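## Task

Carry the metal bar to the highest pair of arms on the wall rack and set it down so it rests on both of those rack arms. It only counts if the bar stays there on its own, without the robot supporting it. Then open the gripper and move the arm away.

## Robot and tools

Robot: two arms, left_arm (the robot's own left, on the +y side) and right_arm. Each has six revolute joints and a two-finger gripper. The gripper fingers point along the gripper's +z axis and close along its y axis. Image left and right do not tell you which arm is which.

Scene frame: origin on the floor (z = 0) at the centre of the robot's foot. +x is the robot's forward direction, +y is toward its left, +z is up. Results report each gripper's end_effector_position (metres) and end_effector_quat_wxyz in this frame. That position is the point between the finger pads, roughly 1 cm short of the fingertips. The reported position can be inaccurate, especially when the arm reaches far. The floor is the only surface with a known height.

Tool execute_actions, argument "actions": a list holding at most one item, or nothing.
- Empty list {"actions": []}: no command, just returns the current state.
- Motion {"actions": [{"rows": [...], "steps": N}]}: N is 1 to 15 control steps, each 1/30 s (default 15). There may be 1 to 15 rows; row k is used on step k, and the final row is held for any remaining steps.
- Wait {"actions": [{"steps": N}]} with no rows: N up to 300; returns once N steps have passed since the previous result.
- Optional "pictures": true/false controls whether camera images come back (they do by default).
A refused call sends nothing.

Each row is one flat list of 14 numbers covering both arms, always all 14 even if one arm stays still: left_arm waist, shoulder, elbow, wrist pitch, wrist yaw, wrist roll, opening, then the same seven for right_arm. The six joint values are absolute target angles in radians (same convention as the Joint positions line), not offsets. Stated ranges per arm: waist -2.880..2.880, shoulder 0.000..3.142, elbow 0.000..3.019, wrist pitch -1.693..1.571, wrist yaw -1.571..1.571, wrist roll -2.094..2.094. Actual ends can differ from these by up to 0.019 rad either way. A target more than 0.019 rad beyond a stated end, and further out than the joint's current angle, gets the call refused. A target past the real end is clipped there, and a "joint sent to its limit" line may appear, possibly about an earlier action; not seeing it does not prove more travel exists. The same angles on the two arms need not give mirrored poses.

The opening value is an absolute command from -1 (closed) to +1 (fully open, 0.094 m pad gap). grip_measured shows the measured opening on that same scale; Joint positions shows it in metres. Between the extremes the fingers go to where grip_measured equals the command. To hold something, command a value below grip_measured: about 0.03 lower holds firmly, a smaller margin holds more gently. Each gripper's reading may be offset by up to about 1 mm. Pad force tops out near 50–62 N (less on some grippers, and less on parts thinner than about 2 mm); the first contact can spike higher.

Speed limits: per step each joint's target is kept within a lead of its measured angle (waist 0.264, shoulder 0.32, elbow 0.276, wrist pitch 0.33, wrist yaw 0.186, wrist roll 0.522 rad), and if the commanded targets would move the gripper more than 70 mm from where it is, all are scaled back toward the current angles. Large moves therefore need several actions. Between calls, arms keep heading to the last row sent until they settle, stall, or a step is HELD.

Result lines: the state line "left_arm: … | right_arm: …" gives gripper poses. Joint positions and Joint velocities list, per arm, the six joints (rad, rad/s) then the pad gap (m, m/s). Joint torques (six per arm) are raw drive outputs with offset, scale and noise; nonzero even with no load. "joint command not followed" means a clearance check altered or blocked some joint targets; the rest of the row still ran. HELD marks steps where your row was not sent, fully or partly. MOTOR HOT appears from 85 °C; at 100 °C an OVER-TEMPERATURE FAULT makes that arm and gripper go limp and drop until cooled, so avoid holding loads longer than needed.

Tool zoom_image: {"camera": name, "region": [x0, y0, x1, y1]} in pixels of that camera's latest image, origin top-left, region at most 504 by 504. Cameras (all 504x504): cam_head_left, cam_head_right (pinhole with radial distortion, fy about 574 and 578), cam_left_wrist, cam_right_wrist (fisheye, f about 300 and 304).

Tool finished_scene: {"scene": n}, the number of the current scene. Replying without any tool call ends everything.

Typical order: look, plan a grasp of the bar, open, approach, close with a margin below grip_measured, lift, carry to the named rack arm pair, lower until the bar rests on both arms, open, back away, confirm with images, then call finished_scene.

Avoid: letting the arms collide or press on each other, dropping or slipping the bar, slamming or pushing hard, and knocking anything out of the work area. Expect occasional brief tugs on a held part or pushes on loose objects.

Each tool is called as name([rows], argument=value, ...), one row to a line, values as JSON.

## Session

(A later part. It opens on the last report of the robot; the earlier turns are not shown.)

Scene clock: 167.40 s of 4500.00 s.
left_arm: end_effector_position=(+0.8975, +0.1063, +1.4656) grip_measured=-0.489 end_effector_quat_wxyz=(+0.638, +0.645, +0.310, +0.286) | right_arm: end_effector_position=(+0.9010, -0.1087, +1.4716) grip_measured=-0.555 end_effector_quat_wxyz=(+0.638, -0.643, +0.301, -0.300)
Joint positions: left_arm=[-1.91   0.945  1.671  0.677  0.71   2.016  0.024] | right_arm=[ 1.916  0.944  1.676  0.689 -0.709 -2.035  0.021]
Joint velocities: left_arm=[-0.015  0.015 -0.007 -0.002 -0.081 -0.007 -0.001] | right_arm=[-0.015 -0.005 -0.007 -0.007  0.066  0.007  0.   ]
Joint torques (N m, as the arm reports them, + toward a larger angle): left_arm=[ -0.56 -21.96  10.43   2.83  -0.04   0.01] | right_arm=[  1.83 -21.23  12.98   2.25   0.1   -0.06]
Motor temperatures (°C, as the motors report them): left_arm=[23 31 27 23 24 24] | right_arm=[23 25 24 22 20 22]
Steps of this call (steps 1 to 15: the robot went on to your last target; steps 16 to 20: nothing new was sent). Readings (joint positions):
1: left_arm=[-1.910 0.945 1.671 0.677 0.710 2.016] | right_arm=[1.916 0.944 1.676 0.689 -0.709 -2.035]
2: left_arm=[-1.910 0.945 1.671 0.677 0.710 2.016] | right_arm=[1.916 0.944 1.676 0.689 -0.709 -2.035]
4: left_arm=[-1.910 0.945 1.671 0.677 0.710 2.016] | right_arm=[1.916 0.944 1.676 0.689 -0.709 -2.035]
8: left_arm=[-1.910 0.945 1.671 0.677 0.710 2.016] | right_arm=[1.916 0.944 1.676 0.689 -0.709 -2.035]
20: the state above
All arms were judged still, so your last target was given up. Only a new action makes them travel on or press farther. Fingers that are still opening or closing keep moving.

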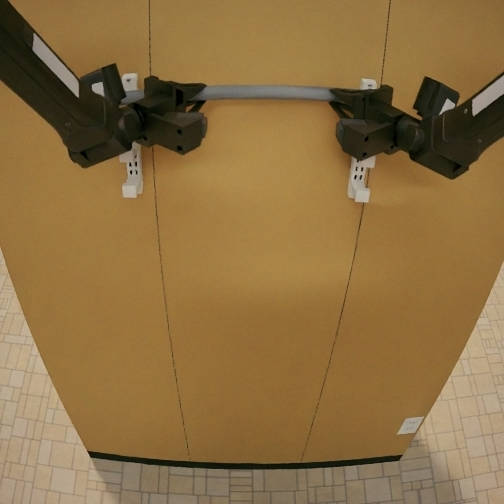

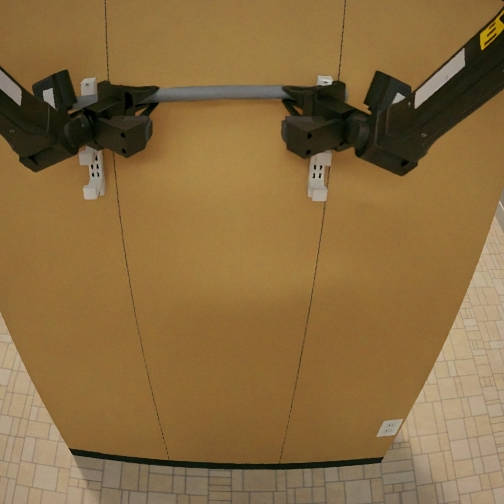

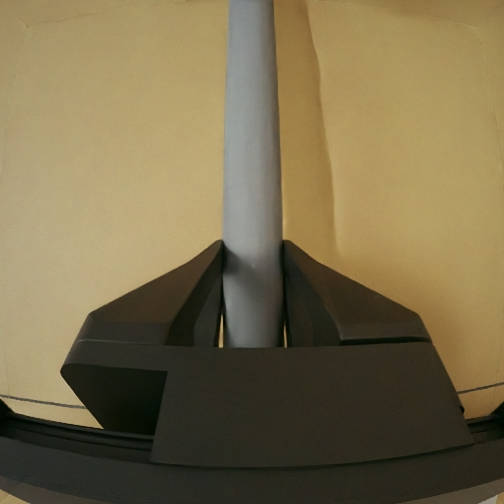

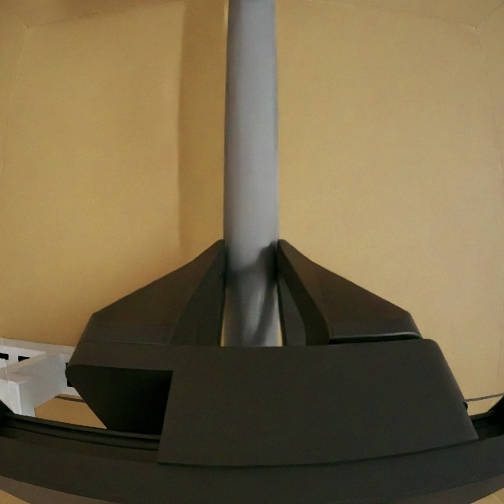

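execute_actions([
  {"rows": [[-1.91,0.97,1.82,0.71,0.70,2.04,-0.6, 1.92,0.97,1.82,0.715,-0.70,-2.04,-0.6]], "steps": 15},
], pictures=false)

execute_actions([
  {"steps": 20},
])

Scene clock: 174.57 s of 4500.00 s.
left_arm: end_effector_position=(+0.9160, +0.1096, +1.4546) grip_measured=-0.489 end_effector_quat_wxyz=(+0.629, +0.644, +0.310, +0.305) | right_arm: end_effector_position=(+0.9067, -0.1041, +1.4562) grip_measured=-0.557 end_effector_quat_wxyz=(+0.639, -0.641, +0.306, -0.297)
Joint positions: left_arm=[-1.899  0.997  1.752  0.677  0.685  2.016  0.024] | right_arm=[ 1.916  0.989  1.723  0.689 -0.706 -2.023  0.021]
Joint velocities: left_arm=[ 0.005 -0.005 -0.002 -0.002 -0.022 -0.022 -0.   ] | right_arm=[-0.015 -0.015 -0.002 -0.002  0.022  0.095  0.001]
Joint torques (N m, as the arm reports them, + toward a larger angle): left_arm=[ -1.6  -21.75   9.94   3.43   1.17   0.03] | right_arm=[  1.64 -20.26  15.31   2.73  -0.03  -0.16]
Motor temperatures (°C, as the motors report them): left_arm=[23 31 28 23 24 24] | right_arm=[23 25 26 22 20 22]
Steps of this call (steps 1 to 90: nothing new was sent; then 3.67 s passed at rest; steps 91 to 105: all 15 steps of this action). Readings (joint positions):
91: left_arm=[-1.910 0.950 1.678 0.677 0.712 2.016] | right_arm=[1.916 0.948 1.684 0.689 -0.710 -2.035]
92: left_arm=[-1.910 0.961 1.698 0.677 0.708 2.016] | right_arm=[1.916 0.958 1.698 0.689 -0.715 -2.029]
94: left_arm=[-1.907 0.984 1.739 0.677 0.694 2.017] | right_arm=[1.916 0.973 1.711 0.689 -0.714 -2.027]
98: left_arm=[-1.899 0.997 1.752 0.677 0.685 2.017] | right_arm=[1.916 0.988 1.723 0.689 -0.706 -2.025]
105: the state above

Scene clock: 175.23 s of 4500.00 s.
left_arm: end_effector_position=(+0.9160, +0.1096, +1.4546) grip_measured=-0.489 end_effector_quat_wxyz=(+0.629, +0.644, +0.310, +0.305) | right_arm: end_effector_position=(+0.9067, -0.1041, +1.4562) grip_measured=-0.557 end_effector_quat_wxyz=(+0.639, -0.641, +0.306, -0.297)
Joint positions: left_arm=[-1.899  0.997  1.752  0.677  0.685  2.016  0.024] | right_arm=[ 1.916  0.989  1.723  0.689 -0.706 -2.023  0.021]
Joint velocities: left_arm=[-0.015 -0.024  0.002  0.027 -0.022  0.051  0.001] | right_arm=[-0.015  0.005 -0.002 -0.002  0.051 -0.081 -0.   ]
Joint torques (N m, as the arm reports them, + toward a larger angle): left_arm=[ -1.59 -21.58   9.98   3.43   1.16   0.03] | right_arm=[  1.8  -19.97  15.25   2.69  -0.03  -0.18]
Motor temperatures (°C, as the motors report them): left_arm=[23 31 29 23 24 24] | right_arm=[23 25 26 22 20 22]
Steps of this call (steps 1 to 15: the robot went on to your last target; steps 16 to 20: nothing new was sent). Readings (joint positions):
1: left_arm=[-1.899 0.997 1.752 0.677 0.685 2.016] | right_arm=[1.916 0.989 1.723 0.689 -0.706 -2.023]
2: left_arm=[-1.899 0.997 1.752 0.677 0.685 2.016] | right_arm=[1.916 0.989 1.723 0.689 -0.706 -2.023]
4: left_arm=[-1.899 0.997 1.752 0.677 0.685 2.016] | right_arm=[1.916 0.989 1.723 0.689 -0.706 -2.023]
8: left_arm=[-1.899 0.997 1.752 0.677 0.685 2.016] | right_arm=[1.916 0.989 1.723 0.689 -0.706 -2.023]
20: the state above
All arms were judged still, so your last target was given up. Only a new action makes them travel on or press farther. Fingers that are still opening or closing keep moving.

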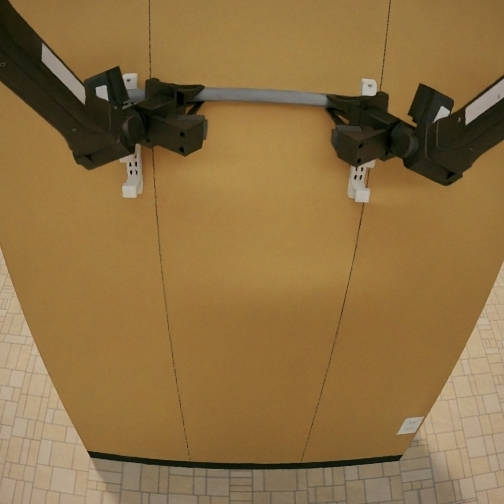

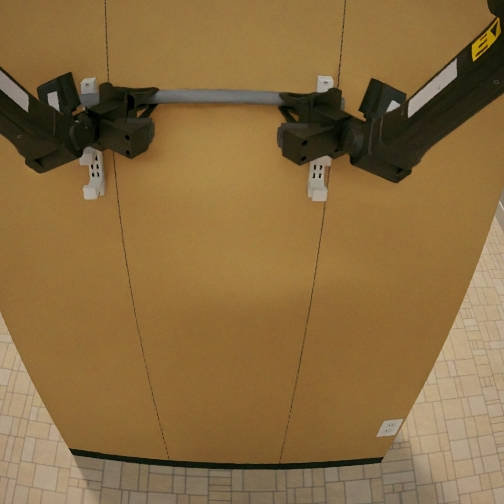

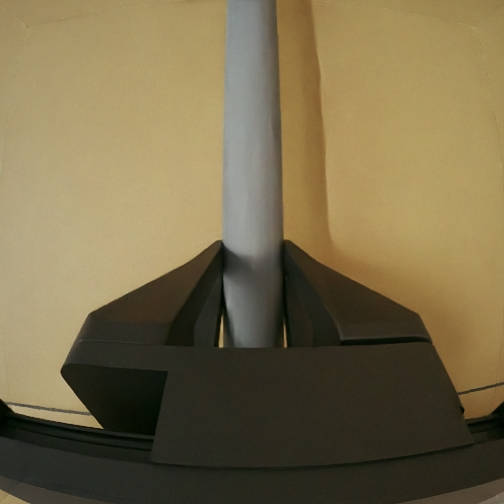

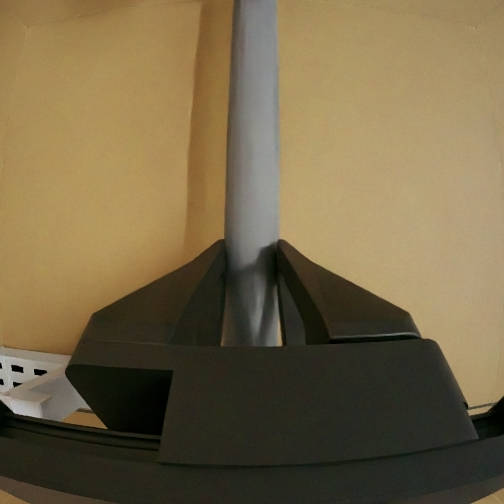

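execute_actions([
  {"rows": [[-1.91,1.0,1.79,0.71,0.70,2.04,-0.6, 1.92,0.995,1.76,0.715,-0.70,-2.04,-0.6]], "steps": 15},
], pictures=false)

execute_actions([
  {"steps": 15},
], pictures=false)

Scene clock: 178.20 s of 4500.00 s.
left_arm: end_effector_position=(+0.9139, +0.1077, +1.4467) grip_measured=-0.489 end_effector_quat_wxyz=(+0.627, +0.645, +0.316, +0.301) | right_arm: end_effector_position=(+0.9066, -0.1044, +1.4497) grip_measured=-0.557 end_effector_quat_wxyz=(+0.633, -0.642, +0.314, -0.299)
Joint positions: left_arm=[-1.899  1.007  1.752  0.677  0.678  2.011  0.024] | right_arm=[ 1.916  0.995  1.723  0.689 -0.687 -2.023  0.021]
Joint velocities: left_arm=[-0.005  0.005 -0.007  0.002  0.095  0.007 -0.001] | right_arm=[ 0.005 -0.005  0.002  0.002  0.081 -0.007 -0.   ]
Joint torques (N m, as the arm reports them, + toward a larger angle): left_arm=[ -1.63 -20.21   7.78   3.43   1.49   0.08] | right_arm=[  1.8  -18.93   9.54   2.74  -0.92  -0.15]
Motor temperatures (°C, as the motors report them): left_arm=[23 31 29 23 25 24] | right_arm=[23 25 26 22 20 22]
Steps of this call (steps 1 to 74: nothing new was sent; steps 75 to 89: all 15 steps of this action). Readings (joint positions):
75: left_arm=[-1.899 0.998 1.752 0.677 0.685 2.016] | right_arm=[1.916 0.990 1.723 0.689 -0.706 -2.023]
76: left_arm=[-1.899 0.999 1.752 0.677 0.683 2.016] | right_arm=[1.916 0.990 1.723 0.689 -0.705 -2.023]
78: left_arm=[-1.899 1.002 1.752 0.677 0.681 2.015] | right_arm=[1.916 0.992 1.723 0.689 -0.697 -2.023]
82: left_arm=[-1.899 1.007 1.752 0.677 0.678 2.011] | right_arm=[1.916 0.995 1.723 0.689 -0.687 -2.023]
89: the state above

Scene clock: 178.70 s of 4500.00 s.
left_arm: end_effector_position=(+0.9139, +0.1077, +1.4467) grip_measured=-0.489 end_effector_quat_wxyz=(+0.627, +0.645, +0.316, +0.301) | right_arm: end_effector_position=(+0.9066, -0.1044, +1.4497) grip_measured=-0.557 end_effector_quat_wxyz=(+0.633, -0.642, +0.314, -0.299)
Joint positions: left_arm=[-1.899  1.007  1.752  0.677  0.678  2.011  0.024] | right_arm=[ 1.916  0.995  1.723  0.689 -0.687 -2.023  0.021]
Joint velocities: left_arm=[-0.005 -0.005 -0.017  0.002  0.022  0.037 -0.001] | right_arm=[-0.015  0.005 -0.012  0.007 -0.095 -0.037 -0.001]
Joint torques (N m, as the arm reports them, + toward a larger angle): left_arm=[ -1.64 -20.09   7.79   3.41   1.49   0.08] | right_arm=[  1.88 -18.93   9.58   2.79  -0.93  -0.17]
Motor temperatures (°C, as the motors report them): left_arm=[23 31 29 23 25 24] | right_arm=[23 25 26 22 20 22]
Steps of this call (steps 1 to 15: the robot went on to your last target). Readings (joint positions):
1: left_arm=[-1.899 1.007 1.752 0.677 0.678 2.011] | right_arm=[1.916 0.995 1.723 0.689 -0.687 -2.023]
2: left_arm=[-1.899 1.007 1.752 0.677 0.678 2.011] | right_arm=[1.916 0.995 1.723 0.689 -0.687 -2.023]
4: left_arm=[-1.899 1.007 1.752 0.677 0.678 2.011] | right_arm=[1.916 0.995 1.723 0.689 -0.687 -2.023]
8: left_arm=[-1.899 1.007 1.752 0.677 0.678 2.011] | right_arm=[1.916 0.995 1.723 0.689 -0.687 -2.023]
15: the state above
All arms were judged still, so your last target was given up. Only a new action makes them travel on or press farther. Fingers that are still opening or closing keep moving.

Release the right slightly and lower the left.

execute_actions([
  {"rows": [[-1.91,1.03,1.79,0.71,0.70,2.04,-0.6, 1.92,0.995,1.74,0.70,-0.70,-2.04,0.0]], "steps": 15},
], pictures=false)

execute_actions([
  {"steps": 15},
])

Scene clock: 181.77 s of 4500.00 s.
left_arm: end_effector_position=(+0.9086, +0.1021, +1.4362) grip_measured=-0.489 end_effector_quat_wxyz=(+0.631, +0.643, +0.318, +0.295) | right_arm: end_effector_position=(+0.9052, -0.1029, +1.4505) grip_measured=-0.002 end_effector_quat_wxyz=(+0.635, -0.643, +0.307, -0.298)
Joint positions: left_arm=[-1.902  1.027  1.752  0.692  0.685  2.004  0.024] | right_arm=[ 1.916  0.995  1.723  0.689 -0.699 -2.03   0.047]
Joint velocities: left_arm=[-0.005  0.005 -0.002  0.012  0.007 -0.037 -0.001] | right_arm=[-0.005  0.005 -0.012 -0.002  0.007  0.051 -0.   ]
Joint torques (N m, as the arm reports them, + toward a larger angle): left_arm=[ -1.57 -19.23   7.62   2.76   1.12   0.14] | right_arm=[  1.88 -18.81   7.65   2.13  -0.36  -0.1 ]
Motor temperatures (°C, as the motors report them): left_arm=[23 31 29 23 25 24] | right_arm=[23 25 26 22 20 22]
Steps of this call (steps 1 to 77: nothing new was sent; steps 78 to 92: all 15 steps of this action). Readings (joint positions):
78: left_arm=[-1.899 1.009 1.752 0.677 0.679 2.011] | right_arm=[1.916 0.995 1.723 0.689 -0.690 -2.024]
79: left_arm=[-1.899 1.011 1.752 0.678 0.683 2.015] | right_arm=[1.916 0.995 1.723 0.689 -0.695 -2.025]
81: left_arm=[-1.899 1.022 1.752 0.679 0.684 2.010] | right_arm=[1.916 0.995 1.723 0.689 -0.699 -2.026]
85: left_arm=[-1.902 1.027 1.752 0.692 0.685 2.004] | right_arm=[1.916 0.995 1.723 0.689 -0.699 -2.029]
92: the state above

Scene clock: 182.27 s of 4500.00 s.
left_arm: end_effector_position=(+0.9086, +0.1021, +1.4362) grip_measured=-0.489 end_effector_quat_wxyz=(+0.631, +0.643, +0.318, +0.295) | right_arm: end_effector_position=(+0.9052, -0.1029, +1.4505) grip_measured=-0.002 end_effector_quat_wxyz=(+0.635, -0.643, +0.307, -0.298)
Joint positions: left_arm=[-1.902  1.027  1.752  0.692  0.685  2.004  0.024] | right_arm=[ 1.916  0.995  1.723  0.689 -0.699 -2.03   0.047]
Joint velocities: left_arm=[-0.015 -0.015  0.002  0.002  0.066 -0.037  0.   ] | right_arm=[-0.015 -0.015  0.022  0.012 -0.095 -0.037 -0.   ]
Joint torques (N m, as the arm reports them, + toward a larger angle): left_arm=[ -1.5  -19.23   7.62   2.77   1.12   0.14] | right_arm=[  1.7  -19.06   7.65   2.17  -0.33  -0.08]
Motor temperatures (°C, as the motors report them): left_arm=[23 31 29 23 25 24] | right_arm=[23 25 26 22 20 22]
Steps of this call (steps 1 to 15: the robot went on to your last target). Readings (joint positions):
1: left_arm=[-1.902 1.027 1.752 0.692 0.685 2.004] | right_arm=[1.916 0.995 1.723 0.689 -0.699 -2.030]
2: left_arm=[-1.902 1.027 1.752 0.692 0.685 2.004] | right_arm=[1.916 0.995 1.723 0.689 -0.699 -2.030]
4: left_arm=[-1.902 1.027 1.752 0.692 0.685 2.004] | right_arm=[1.916 0.995 1.723 0.689 -0.699 -2.030]
8: left_arm=[-1.902 1.027 1.752 0.692 0.685 2.004] | right_arm=[1.916 0.995 1.723 0.689 -0.699 -2.030]
15: the state above
All arms were judged still, so your last target was given up. Only a new action makes them travel on or press farther. Fingers that are still opening or closing keep moving.

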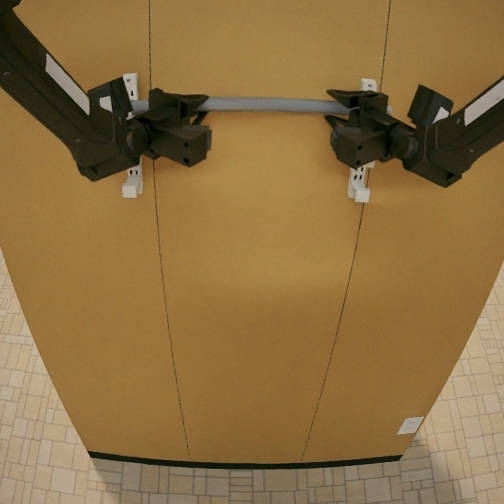

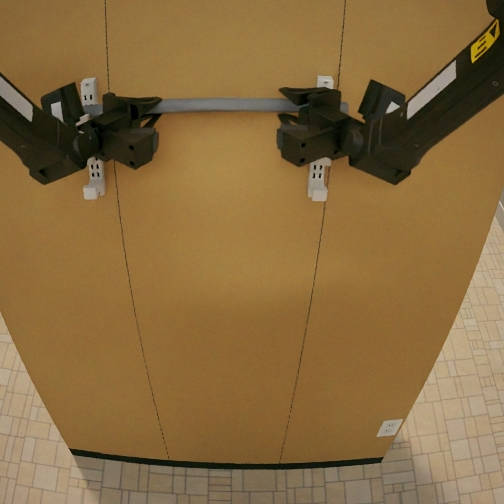

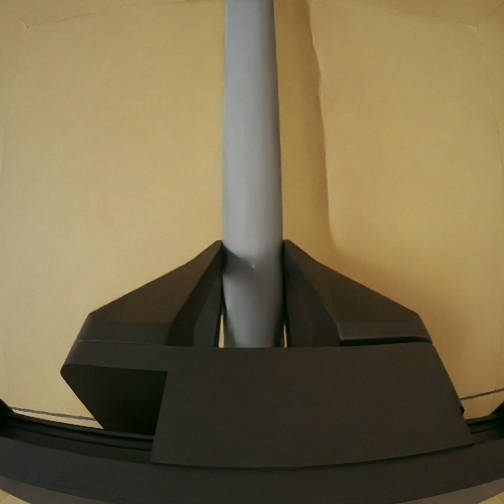

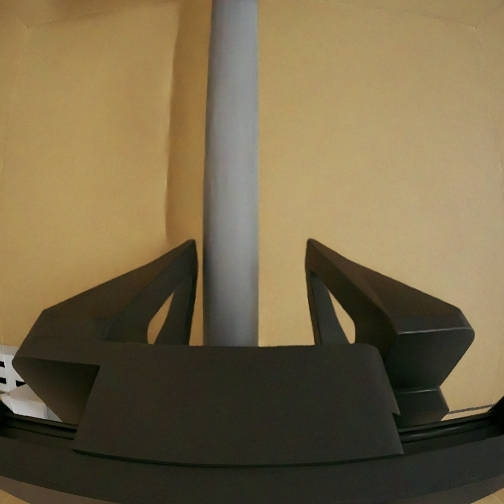

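execute_actions([
  {"rows": [[-1.91,1.02,1.77,0.70,0.70,2.04,0.5, 1.92,0.995,1.74,0.70,-0.70,-2.04,0.3]], "steps": 15},
], pictures=false)

execute_actions([
  {"rows": [[-1.91,0.89,1.33,0.99,0.70,2.04,0.5, 1.92,0.855,1.30,0.99,-0.70,-2.04,0.3]], "steps": 15},
], pictures=false)

execute_actions([
  {"steps": 20},
])

Scene clock: 186.10 s of 4500.00 s.
left_arm: end_effector_position=(+0.9077, +0.1008, +1.4370) grip_measured=+0.498 end_effector_quat_wxyz=(+0.630, +0.648, +0.305, +0.301) | right_arm: end_effector_position=(+0.9052, -0.1029, +1.4505) grip_measured=+0.298 end_effector_quat_wxyz=(+0.635, -0.643, +0.307, -0.298)
Joint positions: left_arm=[-1.902  1.027  1.752  0.692  0.696  2.032  0.07 ] | right_arm=[ 1.916  0.995  1.723  0.689 -0.699 -2.03   0.061]
Joint velocities: left_arm=[-0.015  0.005  0.002  0.002 -0.022 -0.066 -0.001] | right_arm=[ 0.005  0.005  0.002 -0.002  0.037 -0.081  0.001]
Joint torques (N m, as the arm reports them, + toward a larger angle): left_arm=[ -1.58 -19.88   6.08   2.34   0.61  -0.09] | right_arm=[  1.48 -18.65   7.67   2.19  -0.36  -0.11]
Motor temperatures (°C, as the motors report them): left_arm=[23 31 29 23 25 24] | right_arm=[23 25 26 22 20 22]
Steps of this call (steps 1 to 90: nothing new was sent; then 0.33 s passed at rest; steps 91 to 105: all 15 steps of this action). Readings (joint positions):
91: left_arm=[-1.902 1.027 1.752 0.692 0.688 2.007] | right_arm=[1.916 0.995 1.723 0.689 -0.699 -2.030]
92: left_arm=[-1.902 1.027 1.752 0.692 0.693 2.012] | right_arm=[1.916 0.995 1.723 0.689 -0.699 -2.030]
94: left_arm=[-1.902 1.027 1.752 0.692 0.695 2.020] | right_arm=[1.916 0.995 1.723 0.689 -0.699 -2.030]
98: left_arm=[-1.902 1.027 1.752 0.692 0.696 2.028] | right_arm=[1.916 0.995 1.723 0.689 -0.699 -2.030]
105: the state above

Scene clock: 186.60 s of 4500.00 s.
left_arm: end_effector_position=(+0.7864, +0.0901, +1.4326) grip_measured=+0.498 end_effector_quat_wxyz=(+0.629, +0.652, +0.308, +0.290) | right_arm: end_effector_position=(+0.7808, -0.0916, +1.4453) grip_measured=+0.298 end_effector_quat_wxyz=(+0.633, -0.648, +0.312, -0.284)
Joint positions: left_arm=[-1.902  0.904  1.323  0.973  0.701  2.034  0.07 ] | right_arm=[ 1.916  0.869  1.286  0.968 -0.702 -2.031  0.061]
Joint velocities: left_arm=[ 0.005  0.015 -0.002 -0.002 -0.022 -0.051  0.   ] | right_arm=[-0.005 -0.015  0.002  0.002 -0.11  -0.051 -0.001]
Joint torques (N m, as the arm reports them, + toward a larger angle): left_arm=[ -1.45 -17.29   3.53   2.72   0.37  -0.12] | right_arm=[  1.81 -16.83   4.9    2.68  -0.23  -0.11]
Motor temperatures (°C, as the motors report them): left_arm=[23 31 29 23 25 24] | right_arm=[23 25 26 22 20 22]
Steps of this call (steps 1 to 15: all 15 steps of this action). Readings (joint positions):
1: left_arm=[-1.902 1.019 1.721 0.736 0.690 2.033] | right_arm=[1.916 0.988 1.691 0.734 -0.691 -2.030]
2: left_arm=[-1.902 0.987 1.638 0.825 0.690 2.033] | right_arm=[1.916 0.957 1.609 0.822 -0.691 -2.031]
4: left_arm=[-1.902 0.921 1.459 0.924 0.696 2.033] | right_arm=[1.916 0.891 1.428 0.918 -0.697 -2.031]
8: left_arm=[-1.902 0.898 1.326 0.966 0.701 2.033] | right_arm=[1.916 0.866 1.289 0.959 -0.702 -2.031]
15: the state above

Scene clock: 187.27 s of 4500.00 s.
left_arm: end_effector_position=(+0.7865, +0.0902, +1.4327) grip_measured=+0.498 end_effector_quat_wxyz=(+0.629, +0.652, +0.308, +0.290) | right_arm: end_effector_position=(+0.7808, -0.0916, +1.4453) grip_measured=+0.298 end_effector_quat_wxyz=(+0.633, -0.648, +0.312, -0.285)
Joint positions: left_arm=[-1.902  0.904  1.323  0.974  0.701  2.034  0.07 ] | right_arm=[ 1.916  0.869  1.286  0.968 -0.702 -2.031  0.061]
Joint velocities: left_arm=[-0.005 -0.005 -0.007  0.012  0.066 -0.037 -0.001] | right_arm=[-0.015 -0.005  0.017  0.007 -0.037  0.007  0.   ]
Joint torques (N m, as the arm reports them, + toward a larger angle): left_arm=[ -1.55 -17.72   3.64   2.71   0.38  -0.12] | right_arm=[  1.68 -16.5    4.92   2.56  -0.23  -0.11]
Motor temperatures (°C, as the motors report them): left_arm=[23 31 28 23 25 24] | right_arm=[23 25 26 22 20 22]
Steps of this call (steps 1 to 15: the robot went on to your last target; steps 16 to 20: nothing new was sent). Readings (joint positions):
1: left_arm=[-1.902 0.904 1.323 0.973 0.701 2.034] | right_arm=[1.916 0.869 1.286 0.968 -0.702 -2.031]
2: left_arm=[-1.902 0.904 1.323 0.973 0.701 2.034] | right_arm=[1.916 0.869 1.286 0.968 -0.702 -2.031]
4: left_arm=[-1.902 0.904 1.323 0.974 0.701 2.034] | right_arm=[1.916 0.869 1.286 0.968 -0.702 -2.031]
8: left_arm=[-1.902 0.904 1.323 0.974 0.701 2.034] | right_arm=[1.916 0.869 1.286 0.968 -0.702 -2.031]
20: the state above
All arms were judged still, so your last target was given up. Only a new action makes them travel on or press farther. Fingers that are still opening or closing keep moving.

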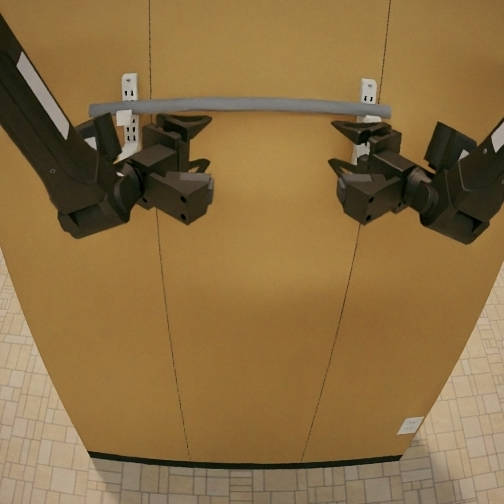

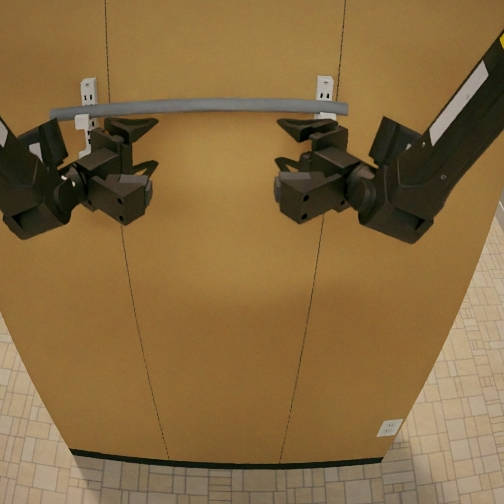

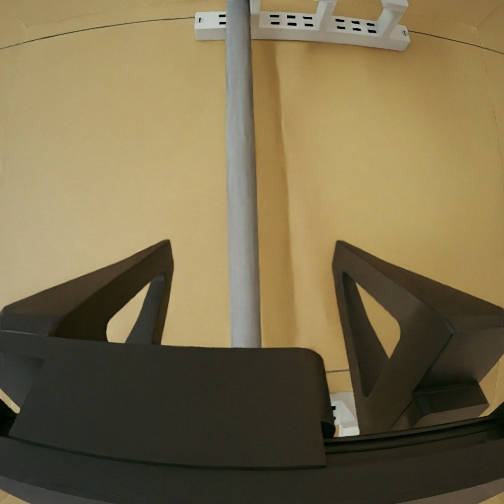

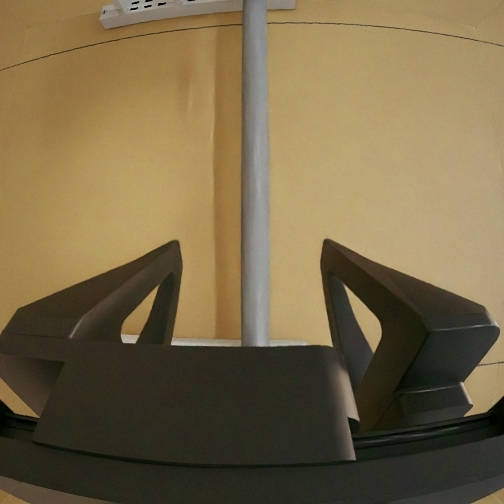

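finished_scene(scene=2)

The scene is finished: the task was done.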